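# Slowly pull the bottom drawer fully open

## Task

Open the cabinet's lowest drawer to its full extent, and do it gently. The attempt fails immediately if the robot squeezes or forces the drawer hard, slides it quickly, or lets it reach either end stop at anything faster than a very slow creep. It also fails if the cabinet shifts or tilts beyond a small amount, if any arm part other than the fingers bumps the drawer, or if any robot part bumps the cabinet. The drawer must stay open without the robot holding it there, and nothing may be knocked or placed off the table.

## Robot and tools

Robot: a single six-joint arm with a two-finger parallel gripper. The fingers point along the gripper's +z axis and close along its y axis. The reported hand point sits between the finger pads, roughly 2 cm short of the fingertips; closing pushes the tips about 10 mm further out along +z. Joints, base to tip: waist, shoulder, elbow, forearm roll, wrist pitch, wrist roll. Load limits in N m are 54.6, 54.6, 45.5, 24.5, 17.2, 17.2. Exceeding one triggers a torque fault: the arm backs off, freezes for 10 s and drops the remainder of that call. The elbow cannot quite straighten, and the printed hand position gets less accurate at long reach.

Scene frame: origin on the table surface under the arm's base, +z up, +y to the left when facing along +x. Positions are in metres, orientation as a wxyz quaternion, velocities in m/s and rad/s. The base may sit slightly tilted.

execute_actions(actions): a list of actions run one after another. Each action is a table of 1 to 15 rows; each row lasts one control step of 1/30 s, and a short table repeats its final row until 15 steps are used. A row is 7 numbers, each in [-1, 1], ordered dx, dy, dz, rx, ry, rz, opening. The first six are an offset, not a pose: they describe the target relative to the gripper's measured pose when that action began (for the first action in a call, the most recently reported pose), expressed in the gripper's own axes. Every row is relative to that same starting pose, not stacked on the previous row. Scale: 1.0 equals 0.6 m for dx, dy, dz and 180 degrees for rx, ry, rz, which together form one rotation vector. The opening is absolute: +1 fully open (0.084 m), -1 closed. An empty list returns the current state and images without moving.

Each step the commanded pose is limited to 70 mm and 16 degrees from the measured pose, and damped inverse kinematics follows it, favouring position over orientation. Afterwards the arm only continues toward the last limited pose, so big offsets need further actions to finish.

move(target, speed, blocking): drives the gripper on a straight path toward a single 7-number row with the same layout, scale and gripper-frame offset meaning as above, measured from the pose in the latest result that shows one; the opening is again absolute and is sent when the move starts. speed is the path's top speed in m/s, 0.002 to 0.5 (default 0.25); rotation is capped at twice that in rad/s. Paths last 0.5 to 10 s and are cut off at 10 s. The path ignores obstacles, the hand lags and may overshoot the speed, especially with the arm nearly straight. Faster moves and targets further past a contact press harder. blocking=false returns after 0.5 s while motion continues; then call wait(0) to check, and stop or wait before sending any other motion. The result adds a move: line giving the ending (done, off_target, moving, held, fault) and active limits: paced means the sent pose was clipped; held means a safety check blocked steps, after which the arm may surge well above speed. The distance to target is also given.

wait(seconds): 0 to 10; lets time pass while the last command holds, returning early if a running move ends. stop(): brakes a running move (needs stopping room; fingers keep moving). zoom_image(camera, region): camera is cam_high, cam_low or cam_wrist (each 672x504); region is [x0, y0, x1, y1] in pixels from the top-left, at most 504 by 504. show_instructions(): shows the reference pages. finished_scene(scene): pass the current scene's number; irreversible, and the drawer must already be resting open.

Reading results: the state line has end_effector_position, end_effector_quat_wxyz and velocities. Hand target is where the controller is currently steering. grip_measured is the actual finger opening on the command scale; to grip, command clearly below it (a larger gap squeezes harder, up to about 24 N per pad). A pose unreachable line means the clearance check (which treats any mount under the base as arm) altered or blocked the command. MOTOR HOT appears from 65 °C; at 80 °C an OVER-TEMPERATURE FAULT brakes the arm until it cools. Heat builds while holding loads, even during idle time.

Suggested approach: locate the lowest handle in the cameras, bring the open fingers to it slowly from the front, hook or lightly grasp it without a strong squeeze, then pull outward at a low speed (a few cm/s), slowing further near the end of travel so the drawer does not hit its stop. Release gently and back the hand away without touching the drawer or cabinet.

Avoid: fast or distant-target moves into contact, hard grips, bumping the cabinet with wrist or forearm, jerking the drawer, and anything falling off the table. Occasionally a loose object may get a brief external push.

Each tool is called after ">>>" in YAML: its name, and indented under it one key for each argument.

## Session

>>> execute_actions:
  actions: []

>>> show_instructions:

Scene clock: 0.00 s.
end_effector_position=(+0.1998, +0.2589, +0.3921) grip_measured=+0.44 end_effector_quat_wxyz=(+0.040, +0.955, +0.103, -0.274) end_effector_velocity=(-0.001, -0.000, -0.000) end_effector_angular_velocity=(+0.000, +0.002, -0.001)
Joint positions: [ 0.584  0.886 -0.336  0.336 -1.317 -0.005  0.062]
Joint velocities: [-0.001 -0.001  0.001  0.001 -0.    -0.001 -0.   ]
Motor temperatures (°C, as the motors report them): [26 25 29 27 33 28]
Hand target: +0.200, +0.259, +0.392; +0.040, +0.955, +0.103, -0.274

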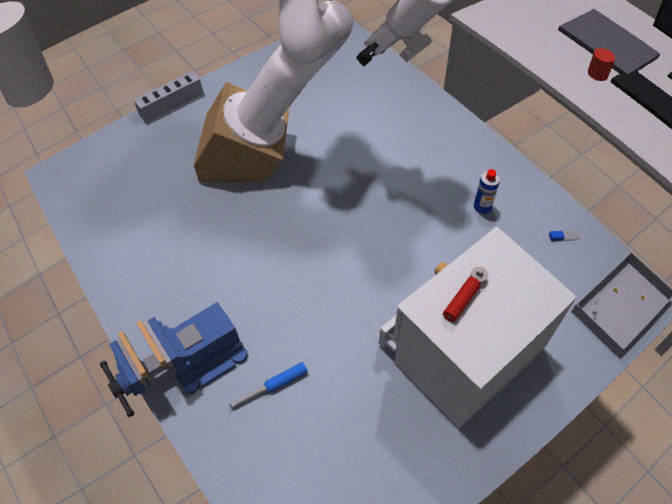

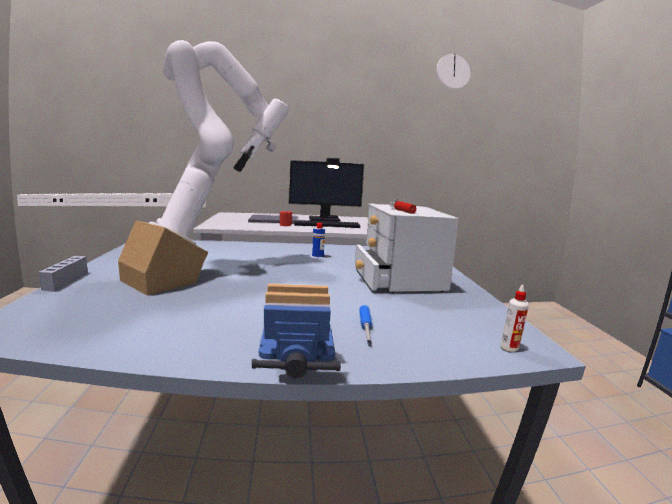

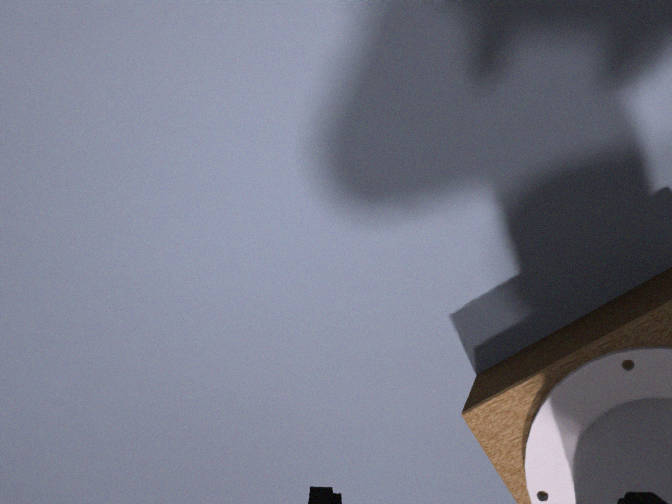

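Reference images for this scene: manual page 1, manual page 2, manual page 3, manual page 4, manual page 5.

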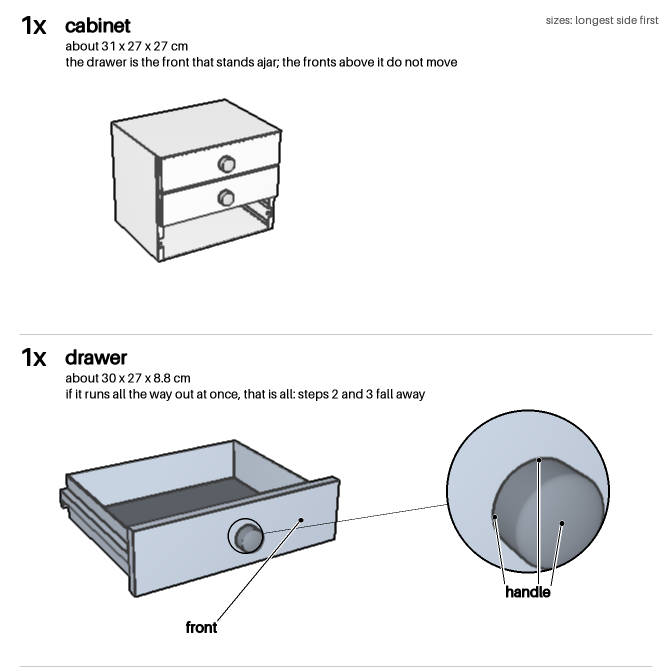

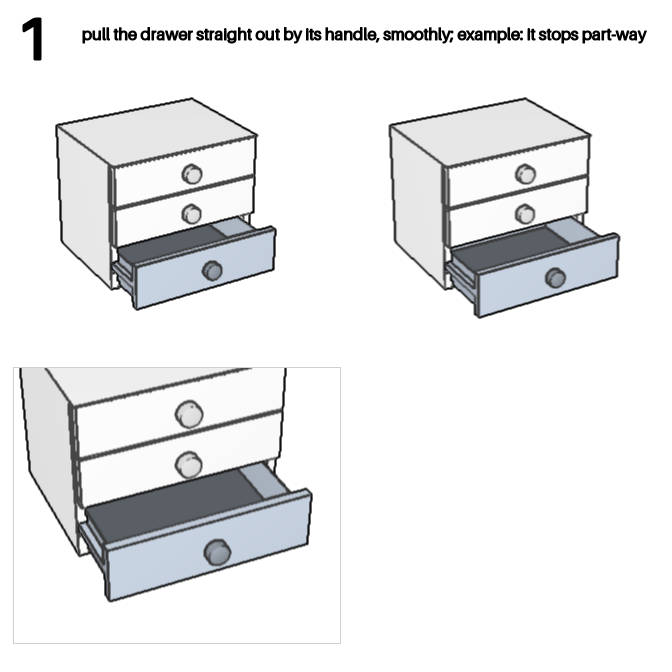

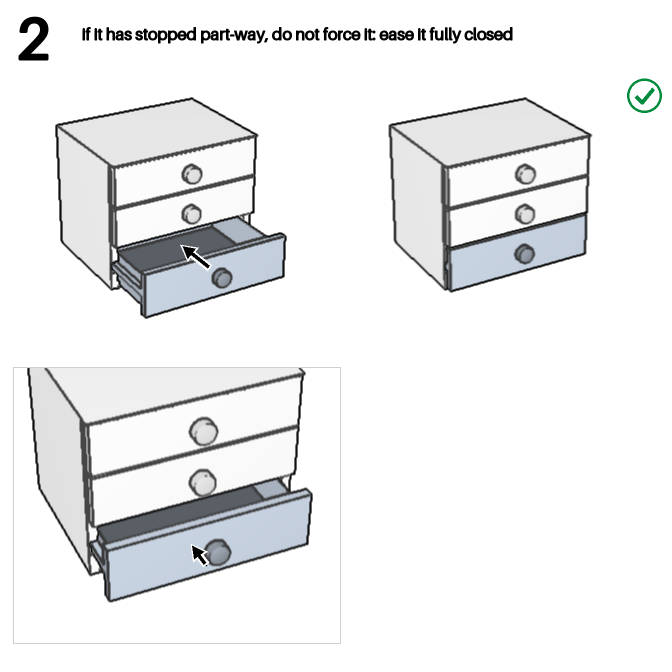

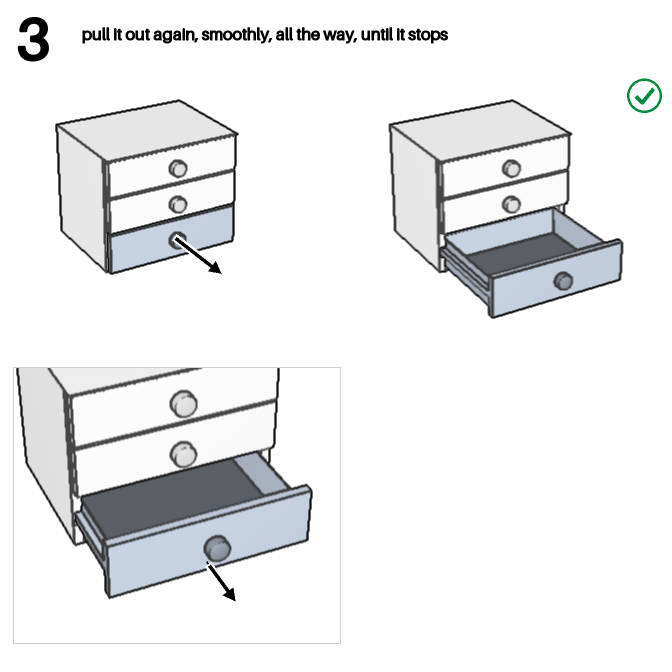

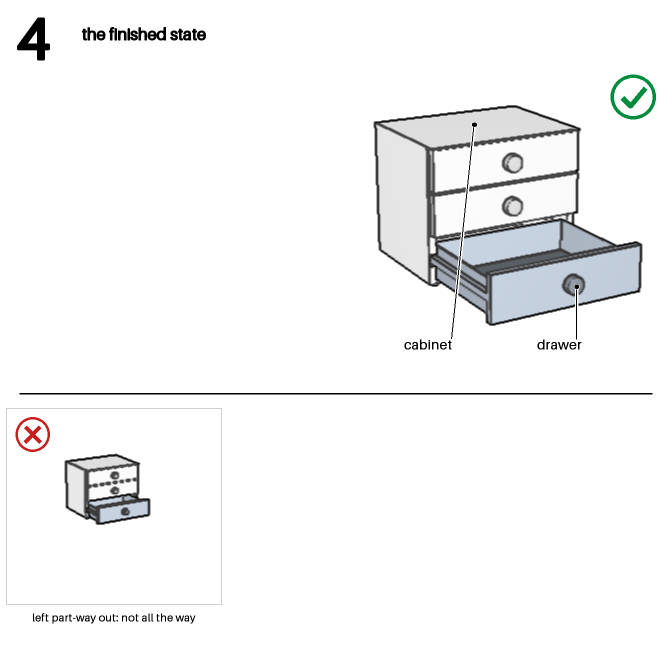

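>>> move:
  target: [0.578,0.475,0.16,-0.012,0.508,0.078,1]
  speed: 0.25

Scene clock: 5.00 s.
end_effector_position=(+0.5000, +0.0300, +0.1329) grip_measured=+1.00 end_effector_quat_wxyz=(-0.001, +0.867, -0.002, +0.499) end_effector_velocity=(-0.000, +0.001, -0.002) end_effector_angular_velocity=(+0.003, -0.008, +0.001)
Joint positions: [ 0.033 -0.766 -0.356  2.841 -1.822 -2.831  0.084]
Joint velocities: [ 0.006 -0.013 -0.004  0.005 -0.018  0.002  0.   ]
Motor temperatures (°C, as the motors report them): [26 25 29 27 33 28]
Hand target: +0.500, +0.030, +0.133; -0.001, +0.866, -0.002, +0.499
Off the commanded pose: 0.001 m, 0 deg.
move: done; limits=paced

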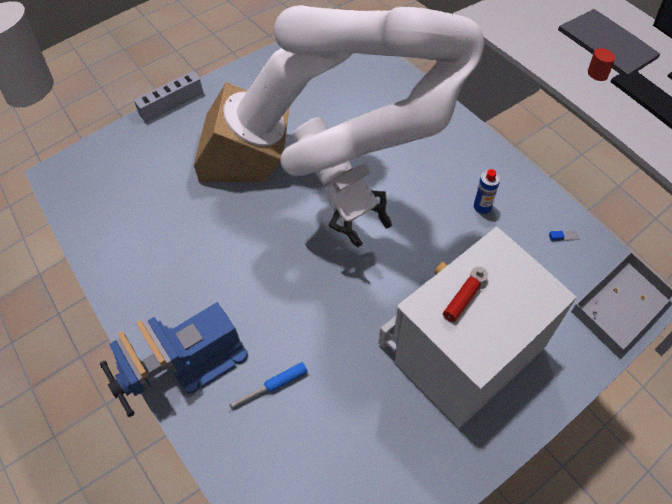

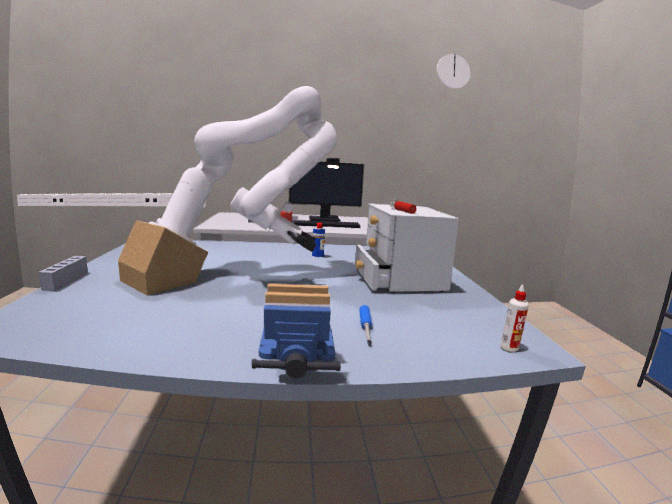

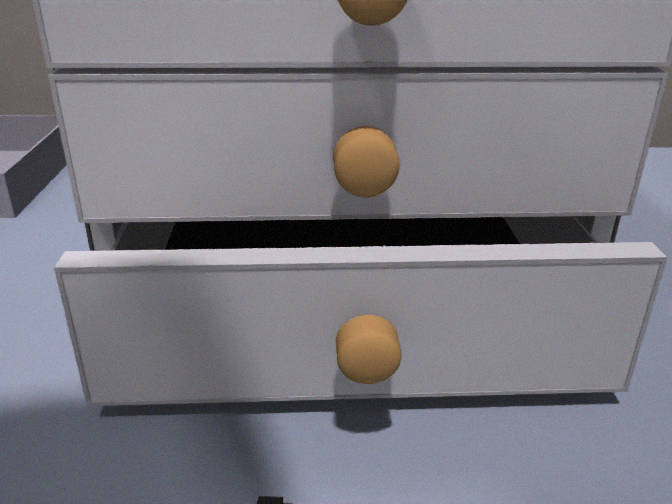

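>>> move:
  target: [-0.015,-0.017,0.201,0.0144,0,-0.0083,1]
  speed: 0.12

>>> zoom_image:
  camera: "cam_low"
  region: [300,220,400,295]

Scene clock: 7.00 s.
end_effector_position=(+0.5996, +0.0398, +0.0647) grip_measured=+1.00 end_effector_quat_wxyz=(-0.014, +0.866, +0.021, +0.499) end_effector_velocity=(+0.002, -0.001, -0.000) end_effector_angular_velocity=(-0.001, -0.003, -0.001)
Joint positions: [ 0.137 -0.863 -0.649  2.912 -1.656 -2.782  0.084]
Joint velocities: [-0.    -0.001 -0.005  0.002  0.002  0.     0.   ]
Motor temperatures (°C, as the motors report them): [26 25 29 27 33 28]
Hand target: +0.600, +0.040, +0.065; -0.014, +0.866, +0.021, +0.499
Off the commanded pose: 0.000 m, 0 deg.
move: done

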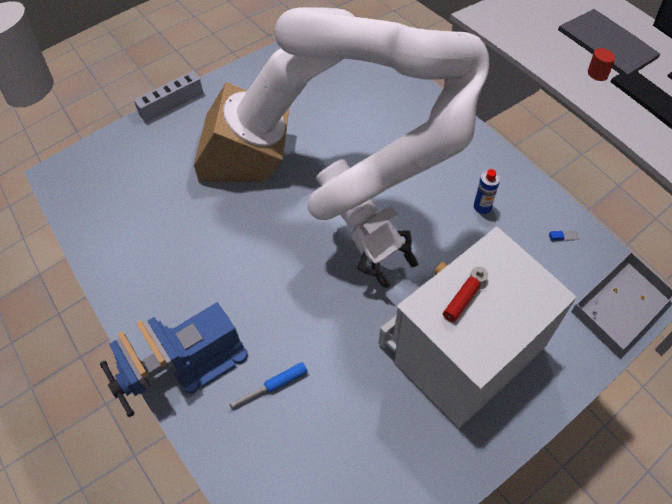

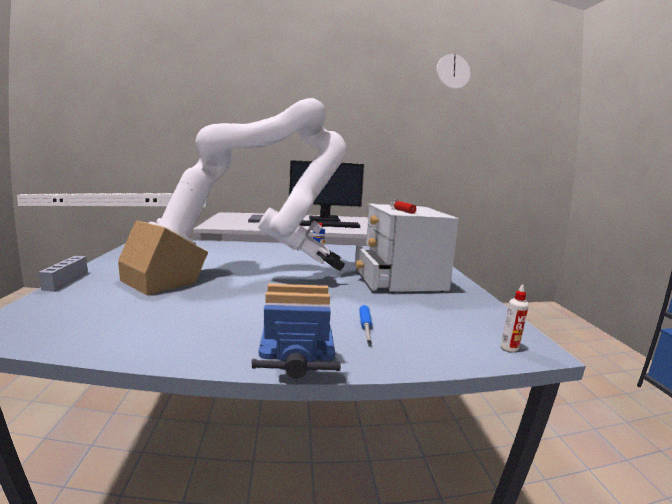

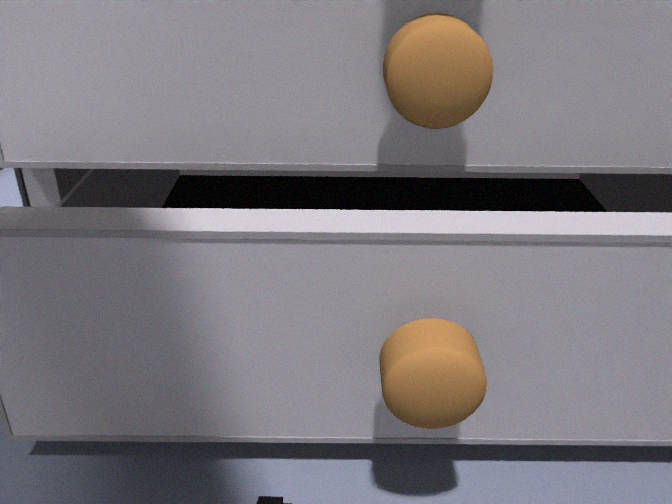

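Region (300, 220, 400, 295) of cam_low's 672x504 image, scaled by 5.040, with more detail than that image has; it fills the top 378 rows of this view, and the rest is white.

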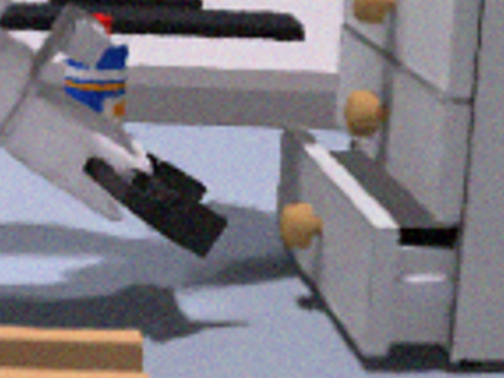

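>>> move:
  target: [0.051,0,0.0747,0,0,0,1]
  speed: 0.04

>>> zoom_image:
  camera: "cam_low"
  region: [300,220,400,295]

Scene clock: 9.07 s.
end_effector_position=(+0.6534, +0.0424, +0.0686) grip_measured=+1.00 end_effector_quat_wxyz=(-0.013, +0.866, +0.021, +0.499) end_effector_velocity=(+0.001, -0.000, -0.001) end_effector_angular_velocity=(-0.000, +0.003, -0.001)
Joint positions: [ 0.134 -0.826 -0.745  2.91  -1.527 -2.752  0.084]
Joint velocities: [-0.    -0.    -0.003  0.     0.005  0.001 -0.   ]
Motor temperatures (°C, as the motors report them): [26 25 29 27 33 28]
Hand target: +0.654, +0.042, +0.069; -0.013, +0.866, +0.021, +0.499
Off the commanded pose: 0.000 m, 0 deg.
move: done

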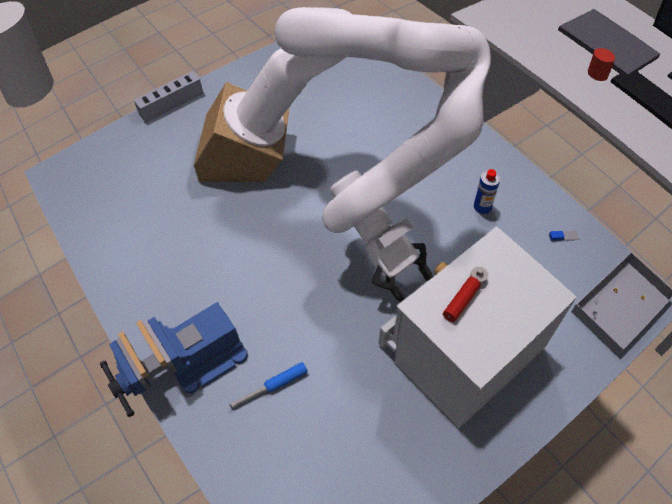

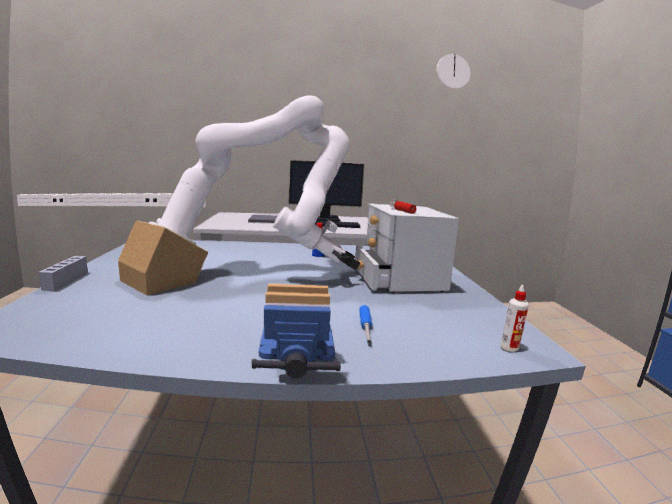

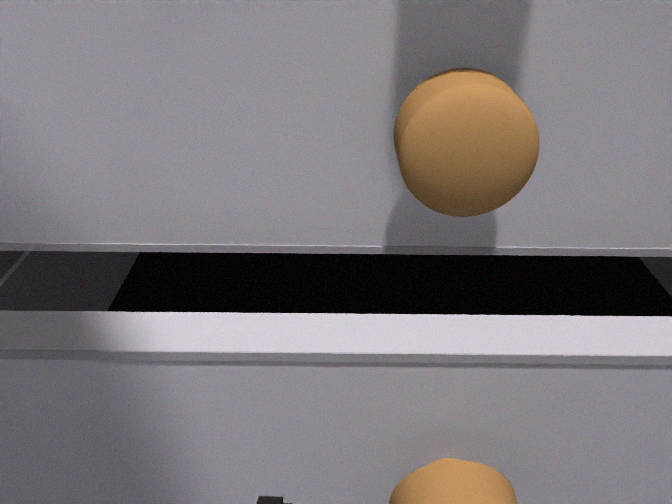

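Region (300, 220, 400, 295) of cam_low's 672x504 image, scaled by 5.040, with more detail than that image has; it fills the top 378 rows of this view, and the rest is white.

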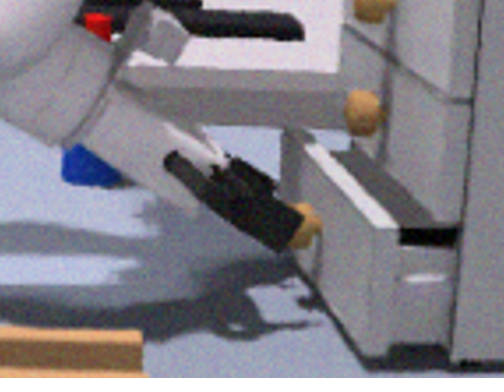

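>>> execute_actions:
  actions:
    - [[0,0,0,0,0,0,0.6],[0,0,0,0,0,0,0.5],[0,0,0,0,0,0,0.4],[0,0,0,0,0,0,0.3],[0,0,0,0,0,0,0.2],[0,0,0,0,0,0,0.1],[0,0,0,0,0,0,0],[0,0,0,0,0,0,-0.05],[0,0,0,0,0,0,-0.1],[0,0,0,0,0,0,-0.15],[0,0,0,0,0,0,-0.2]]
    - [[0,0,0,0,0,0,-0.25],[0,0,0,0,0,0,-0.3],[0,0,0,0,0,0,-0.35],[0,0,0,0,0,0,-0.4]]

Scene clock: 10.33 s.
end_effector_position=(+0.6535, +0.0436, +0.0687) grip_measured=-0.32 end_effector_quat_wxyz=(-0.015, +0.866, +0.022, +0.499) end_effector_velocity=(-0.002, -0.001, -0.001) end_effector_angular_velocity=(+0.000, +0.007, -0.000)
Joint positions: [ 0.135 -0.826 -0.745  2.907 -1.528 -2.752  0.03 ]
Joint velocities: [-0.003 -0.002  0.002 -0.006  0.002 -0.     0.   ]
Motor temperatures (°C, as the motors report them): [26 25 29 27 33 28]
Hand target: +0.653, +0.043, +0.069; -0.014, +0.866, +0.021, +0.499
Off the commanded pose: 0.001 m, 0 deg.

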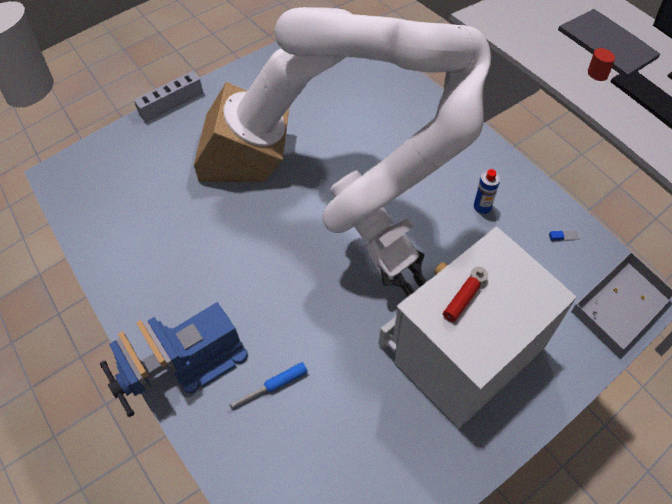

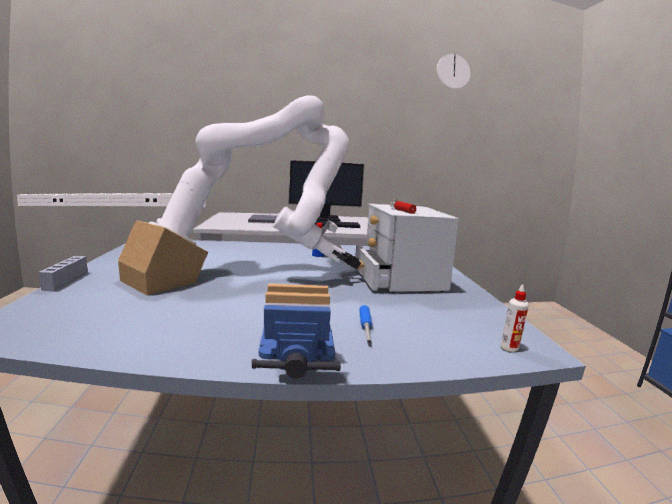

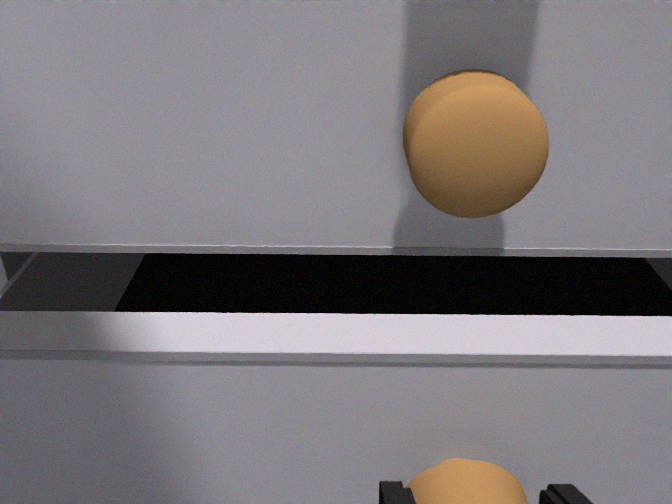

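>>> move:
  target: [0.0167,0.0003,0.0289,0,0,0,-0.4]
  speed: 0.02

Scene clock: 13.13 s.
end_effector_position=(+0.6732, +0.0448, +0.0684) grip_measured=-0.32 end_effector_quat_wxyz=(-0.016, +0.866, +0.023, +0.499) end_effector_velocity=(+0.001, -0.000, -0.001) end_effector_angular_velocity=(-0.001, +0.002, -0.001)
Joint positions: [ 0.136 -0.822 -0.786  2.905 -1.484 -2.741  0.03 ]
Joint velocities: [ 0.001 -0.001 -0.003  0.001  0.004  0.001 -0.   ]
Motor temperatures (°C, as the motors report them): [26 25 29 27 33 28]
Hand target: +0.674, +0.044, +0.069; -0.015, +0.866, +0.022, +0.499
Off the commanded pose: 0.001 m, 0 deg.
move: done

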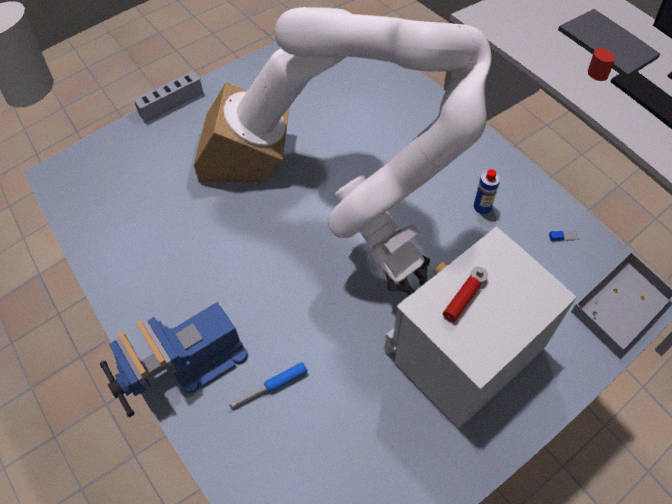

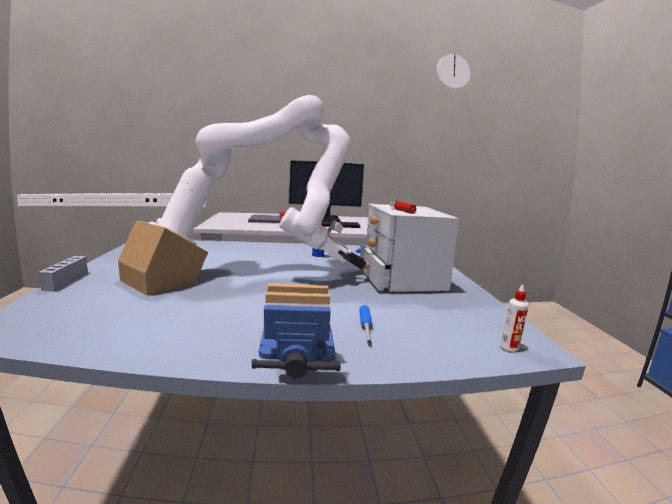

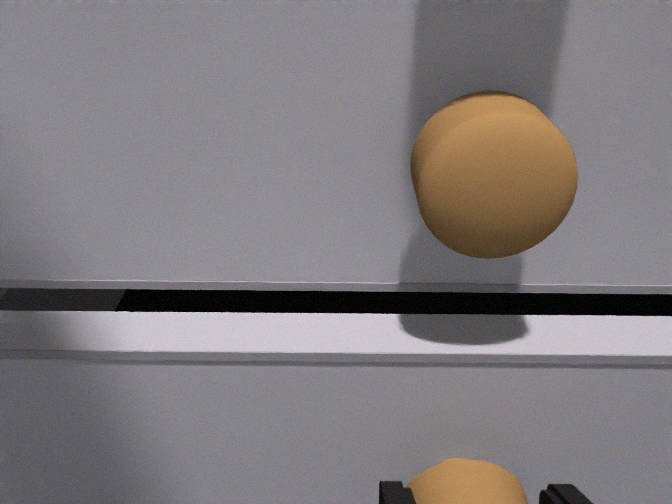

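>>> move:
  target: [0.0125,0.0002,0.0217,0,0,0,-0.4]
  speed: 0.015

Scene clock: 14.47 s.
end_effector_position=(+0.6879, +0.0457, +0.0683) grip_measured=-0.32 end_effector_quat_wxyz=(-0.016, +0.866, +0.023, +0.498) end_effector_velocity=(+0.002, +0.001, +0.000) end_effector_angular_velocity=(+0.000, -0.000, +0.002)
Joint positions: [ 0.136 -0.82  -0.818  2.904 -1.451 -2.733  0.03 ]
Joint velocities: [ 0.001  0.001 -0.004 -0.001  0.005  0.001  0.   ]
Motor temperatures (°C, as the motors report them): [26 25 29 27 33 28]
Hand target: +0.688, +0.045, +0.068; -0.016, +0.866, +0.023, +0.499
Off the commanded pose: 0.000 m, 0 deg.
move: done

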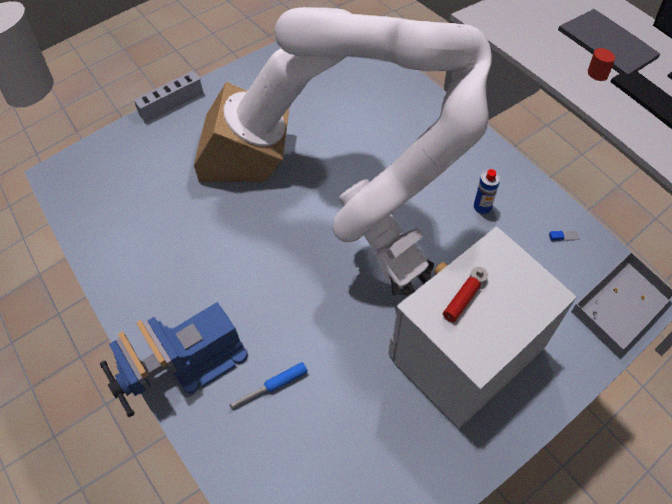

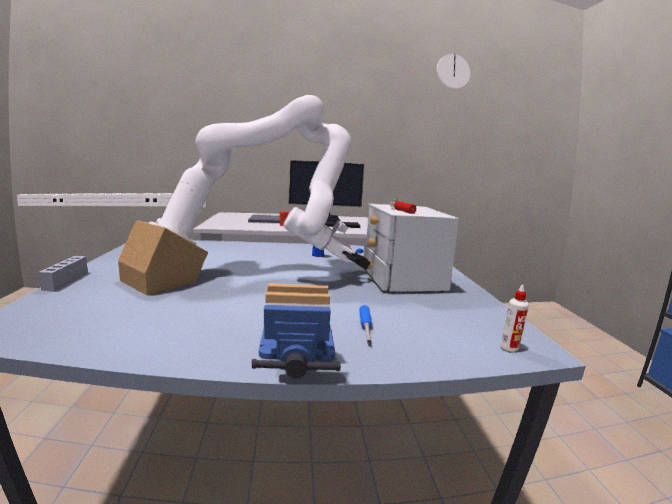

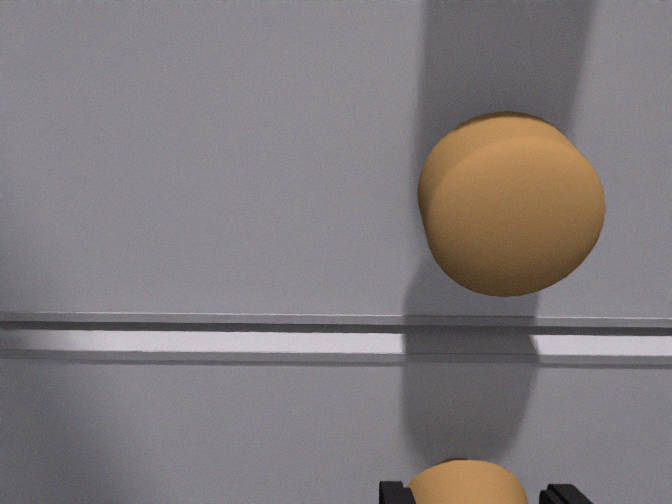

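>>> move:
  target: [0.0067,0,0.0115,0,0,0,-0.4]
  speed: 0.006

>>> zoom_image:
  camera: "cam_low"
  region: [310,205,410,280]

Scene clock: 16.20 s.
end_effector_position=(+0.6952, +0.0462, +0.0682) grip_measured=-0.32 end_effector_quat_wxyz=(-0.016, +0.867, +0.023, +0.498) end_effector_velocity=(+0.002, +0.000, +0.001) end_effector_angular_velocity=(+0.000, -0.001, +0.001)
Joint positions: [ 0.136 -0.82  -0.834  2.903 -1.435 -2.729  0.03 ]
Joint velocities: [-0.     0.001 -0.004 -0.001  0.003  0.001  0.   ]
Motor temperatures (°C, as the motors report them): [26 25 29 27 33 28]
Hand target: +0.696, +0.046, +0.068; -0.016, +0.866, +0.023, +0.498
Off the commanded pose: 0.001 m, 0 deg.
move: done

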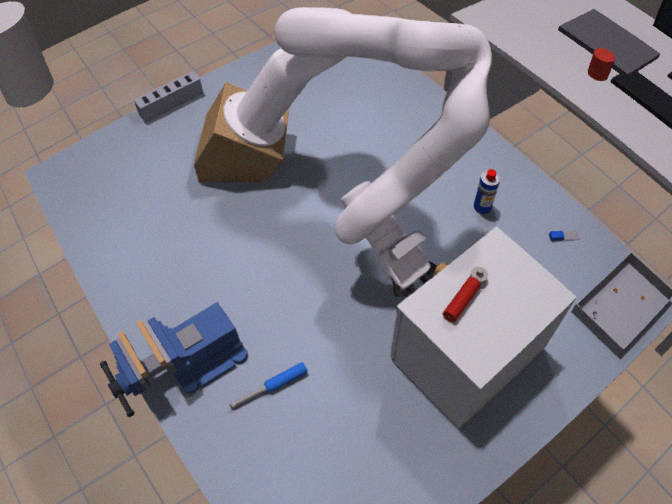

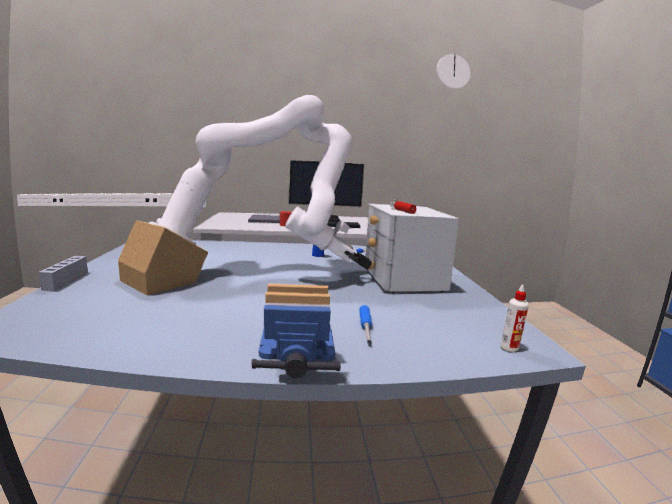

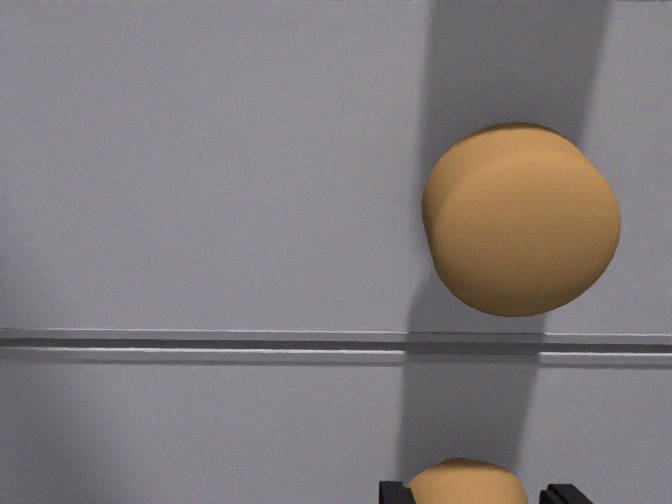

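Region (310, 205, 410, 280) of cam_low's 672x504 image, scaled by 5.040, with more detail than that image has; it fills the top 378 rows of this view, and the rest is white.

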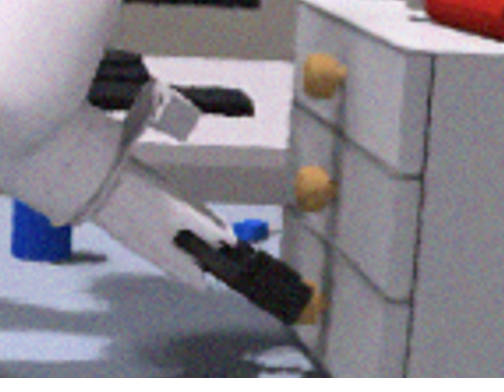

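Nearly flush; nudge until it slips.

>>> move:
  target: [0.004,0,0.007,0,0,0,-0.4]
  speed: 0.005

Scene clock: 17.43 s.
end_effector_position=(+0.6991, +0.0468, +0.0673) grip_measured=-0.30 end_effector_quat_wxyz=(-0.017, +0.867, +0.024, +0.497) end_effector_velocity=(+0.002, -0.000, +0.001) end_effector_angular_velocity=(-0.000, -0.003, +0.001)
Joint positions: [ 0.137 -0.82  -0.844  2.9   -1.423 -2.727  0.031]
Joint velocities: [-0.001  0.001 -0.003 -0.     0.002  0.     0.   ]
Motor temperatures (°C, as the motors report them): [26 25 29 27 33 28]
Hand target: +0.700, +0.046, +0.068; -0.016, +0.867, +0.023, +0.498
Off the commanded pose: 0.001 m, 0 deg.
move: done

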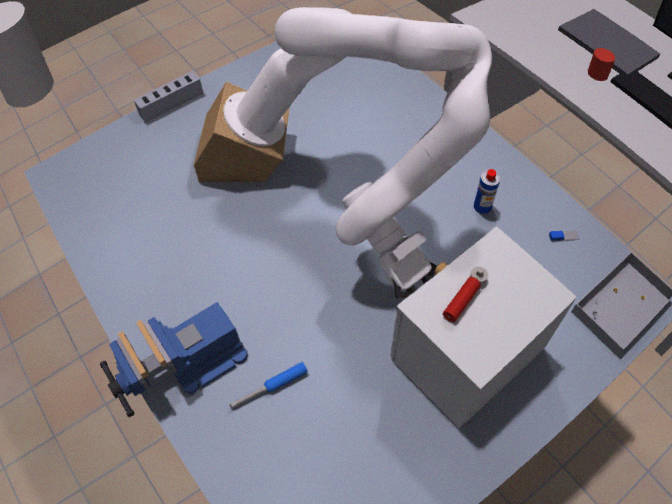

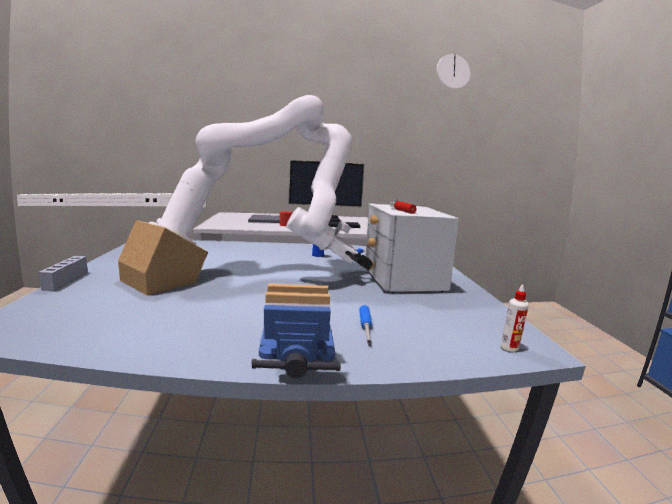

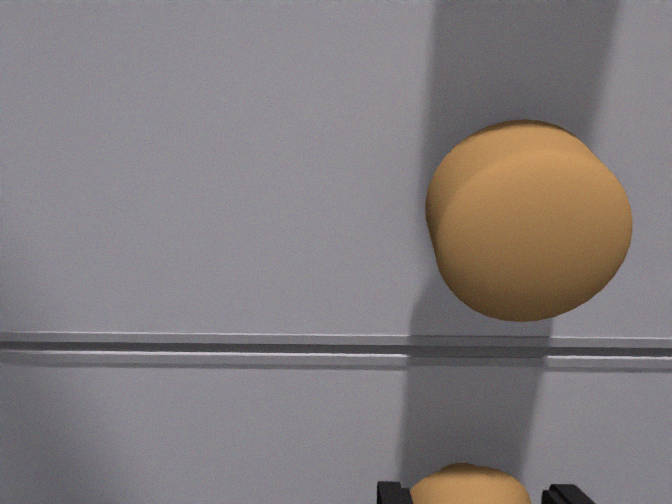

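>>> move:
  target: [-0.049,-0.0007,-0.087,0,0,0,-0.4]
  speed: 0.04

>>> move:
  target: [-0.0208,-0.0003,-0.0361,0,0,0,-0.4]
  speed: 0.025

Scene clock: 19.50 s.
end_effector_position=(+0.6393, +0.0438, +0.0682) grip_measured=-0.30 end_effector_quat_wxyz=(-0.017, +0.868, +0.023, +0.496) end_effector_velocity=(-0.002, +0.002, -0.001) end_effector_angular_velocity=(+0.002, +0.001, +0.004)
Joint positions: [ 0.134 -0.829 -0.717  2.9   -1.554 -2.759  0.031]
Joint velocities: [ 0.002 -0.001  0.004 -0.003 -0.006 -0.001 -0.   ]
Motor temperatures (°C, as the motors report them): [26 25 29 27 33 28]
Hand target: +0.639, +0.044, +0.068; -0.017, +0.867, +0.023, +0.497
Off the commanded pose: 0.000 m, 0 deg.
move: done

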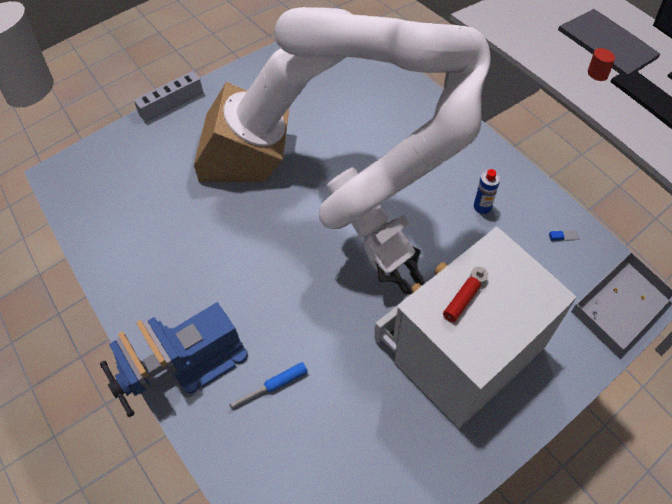

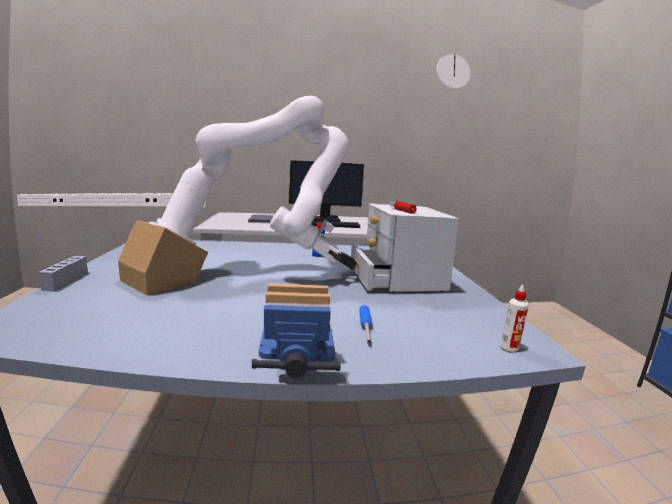

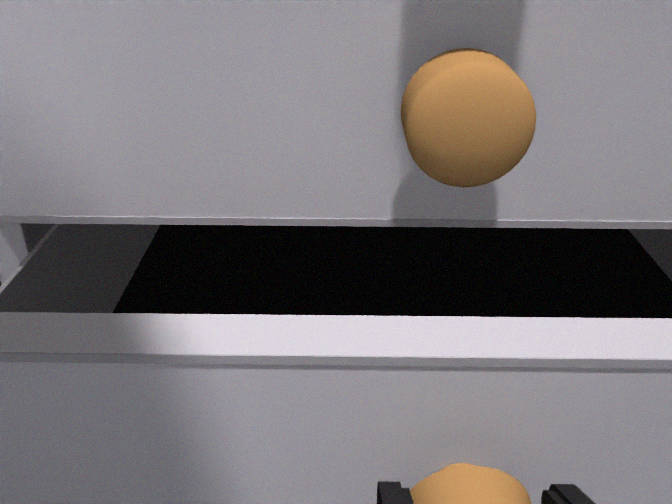

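Scene clock: 20.83 s.
end_effector_position=(+0.6145, +0.0426, +0.0684) grip_measured=-0.30 end_effector_quat_wxyz=(-0.017, +0.868, +0.023, +0.496) end_effector_velocity=(-0.003, -0.000, -0.001) end_effector_angular_velocity=(+0.000, +0.002, -0.001)
Joint positions: [ 0.132 -0.84  -0.669  2.898 -1.611 -2.774  0.031]
Joint velocities: [ 0.    -0.002  0.005  0.    -0.005 -0.001  0.   ]
Motor temperatures (°C, as the motors report them): [26 25 29 27 33 28]
Hand target: +0.614, +0.043, +0.068; -0.017, +0.868, +0.023, +0.496
Off the commanded pose: 0.000 m, 0 deg.
move: done

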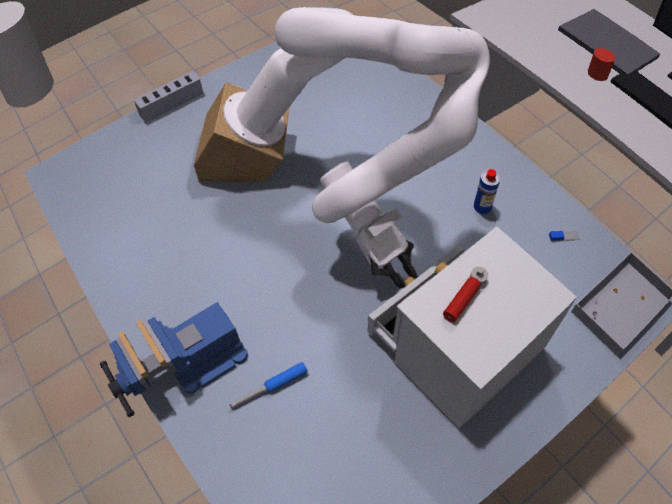

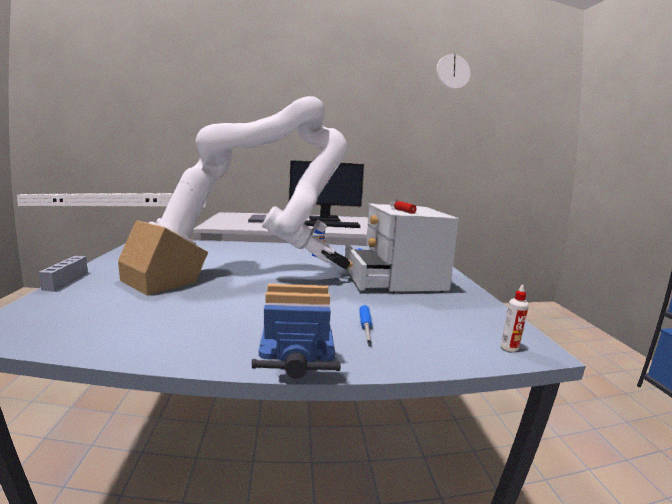

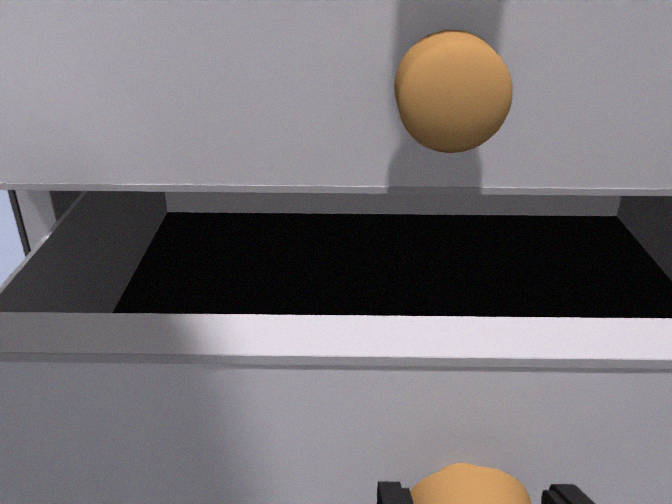

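>>> move:
  target: [-0.0208,-0.0003,-0.0361,0,0,0,-0.4]
  speed: 0.025

Scene clock: 22.27 s.
end_effector_position=(+0.5897, +0.0413, +0.0686) grip_measured=-0.30 end_effector_quat_wxyz=(-0.017, +0.868, +0.023, +0.496) end_effector_velocity=(-0.001, +0.000, +0.001) end_effector_angular_velocity=(-0.000, -0.001, +0.001)
Joint positions: [ 0.13  -0.856 -0.623  2.896 -1.67  -2.789  0.031]
Joint velocities: [ 0.     0.001  0.004 -0.    -0.004 -0.001  0.   ]
Motor temperatures (°C, as the motors report them): [26 25 29 27 33 28]
Hand target: +0.590, +0.041, +0.069; -0.017, +0.868, +0.023, +0.496
Off the commanded pose: 0.000 m, 0 deg.
move: done

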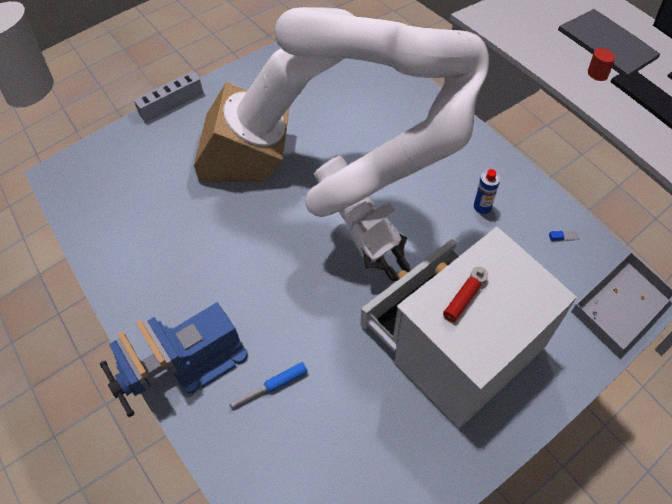

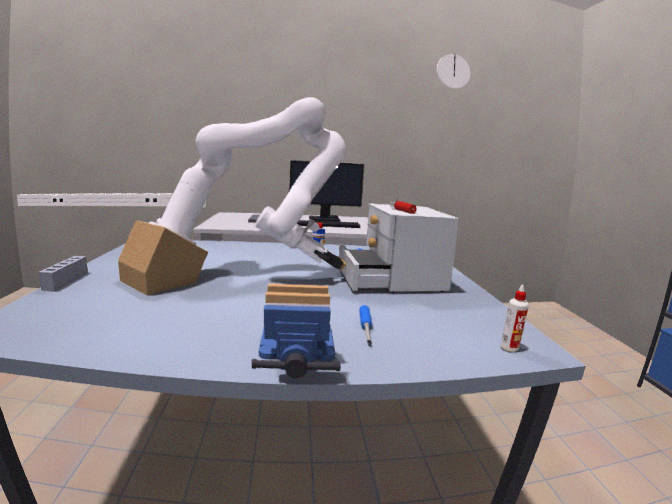

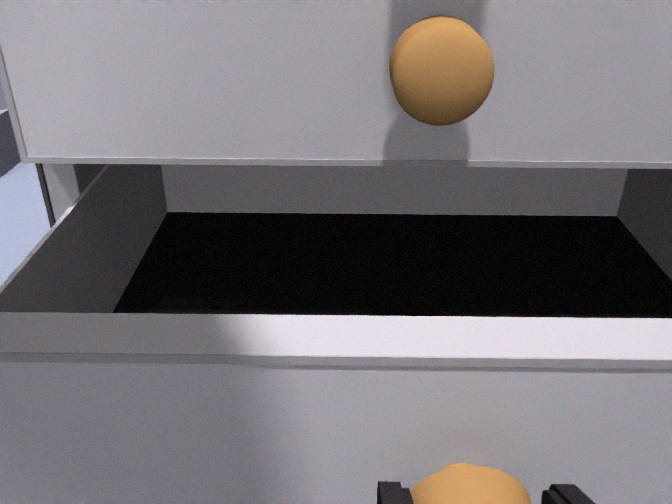

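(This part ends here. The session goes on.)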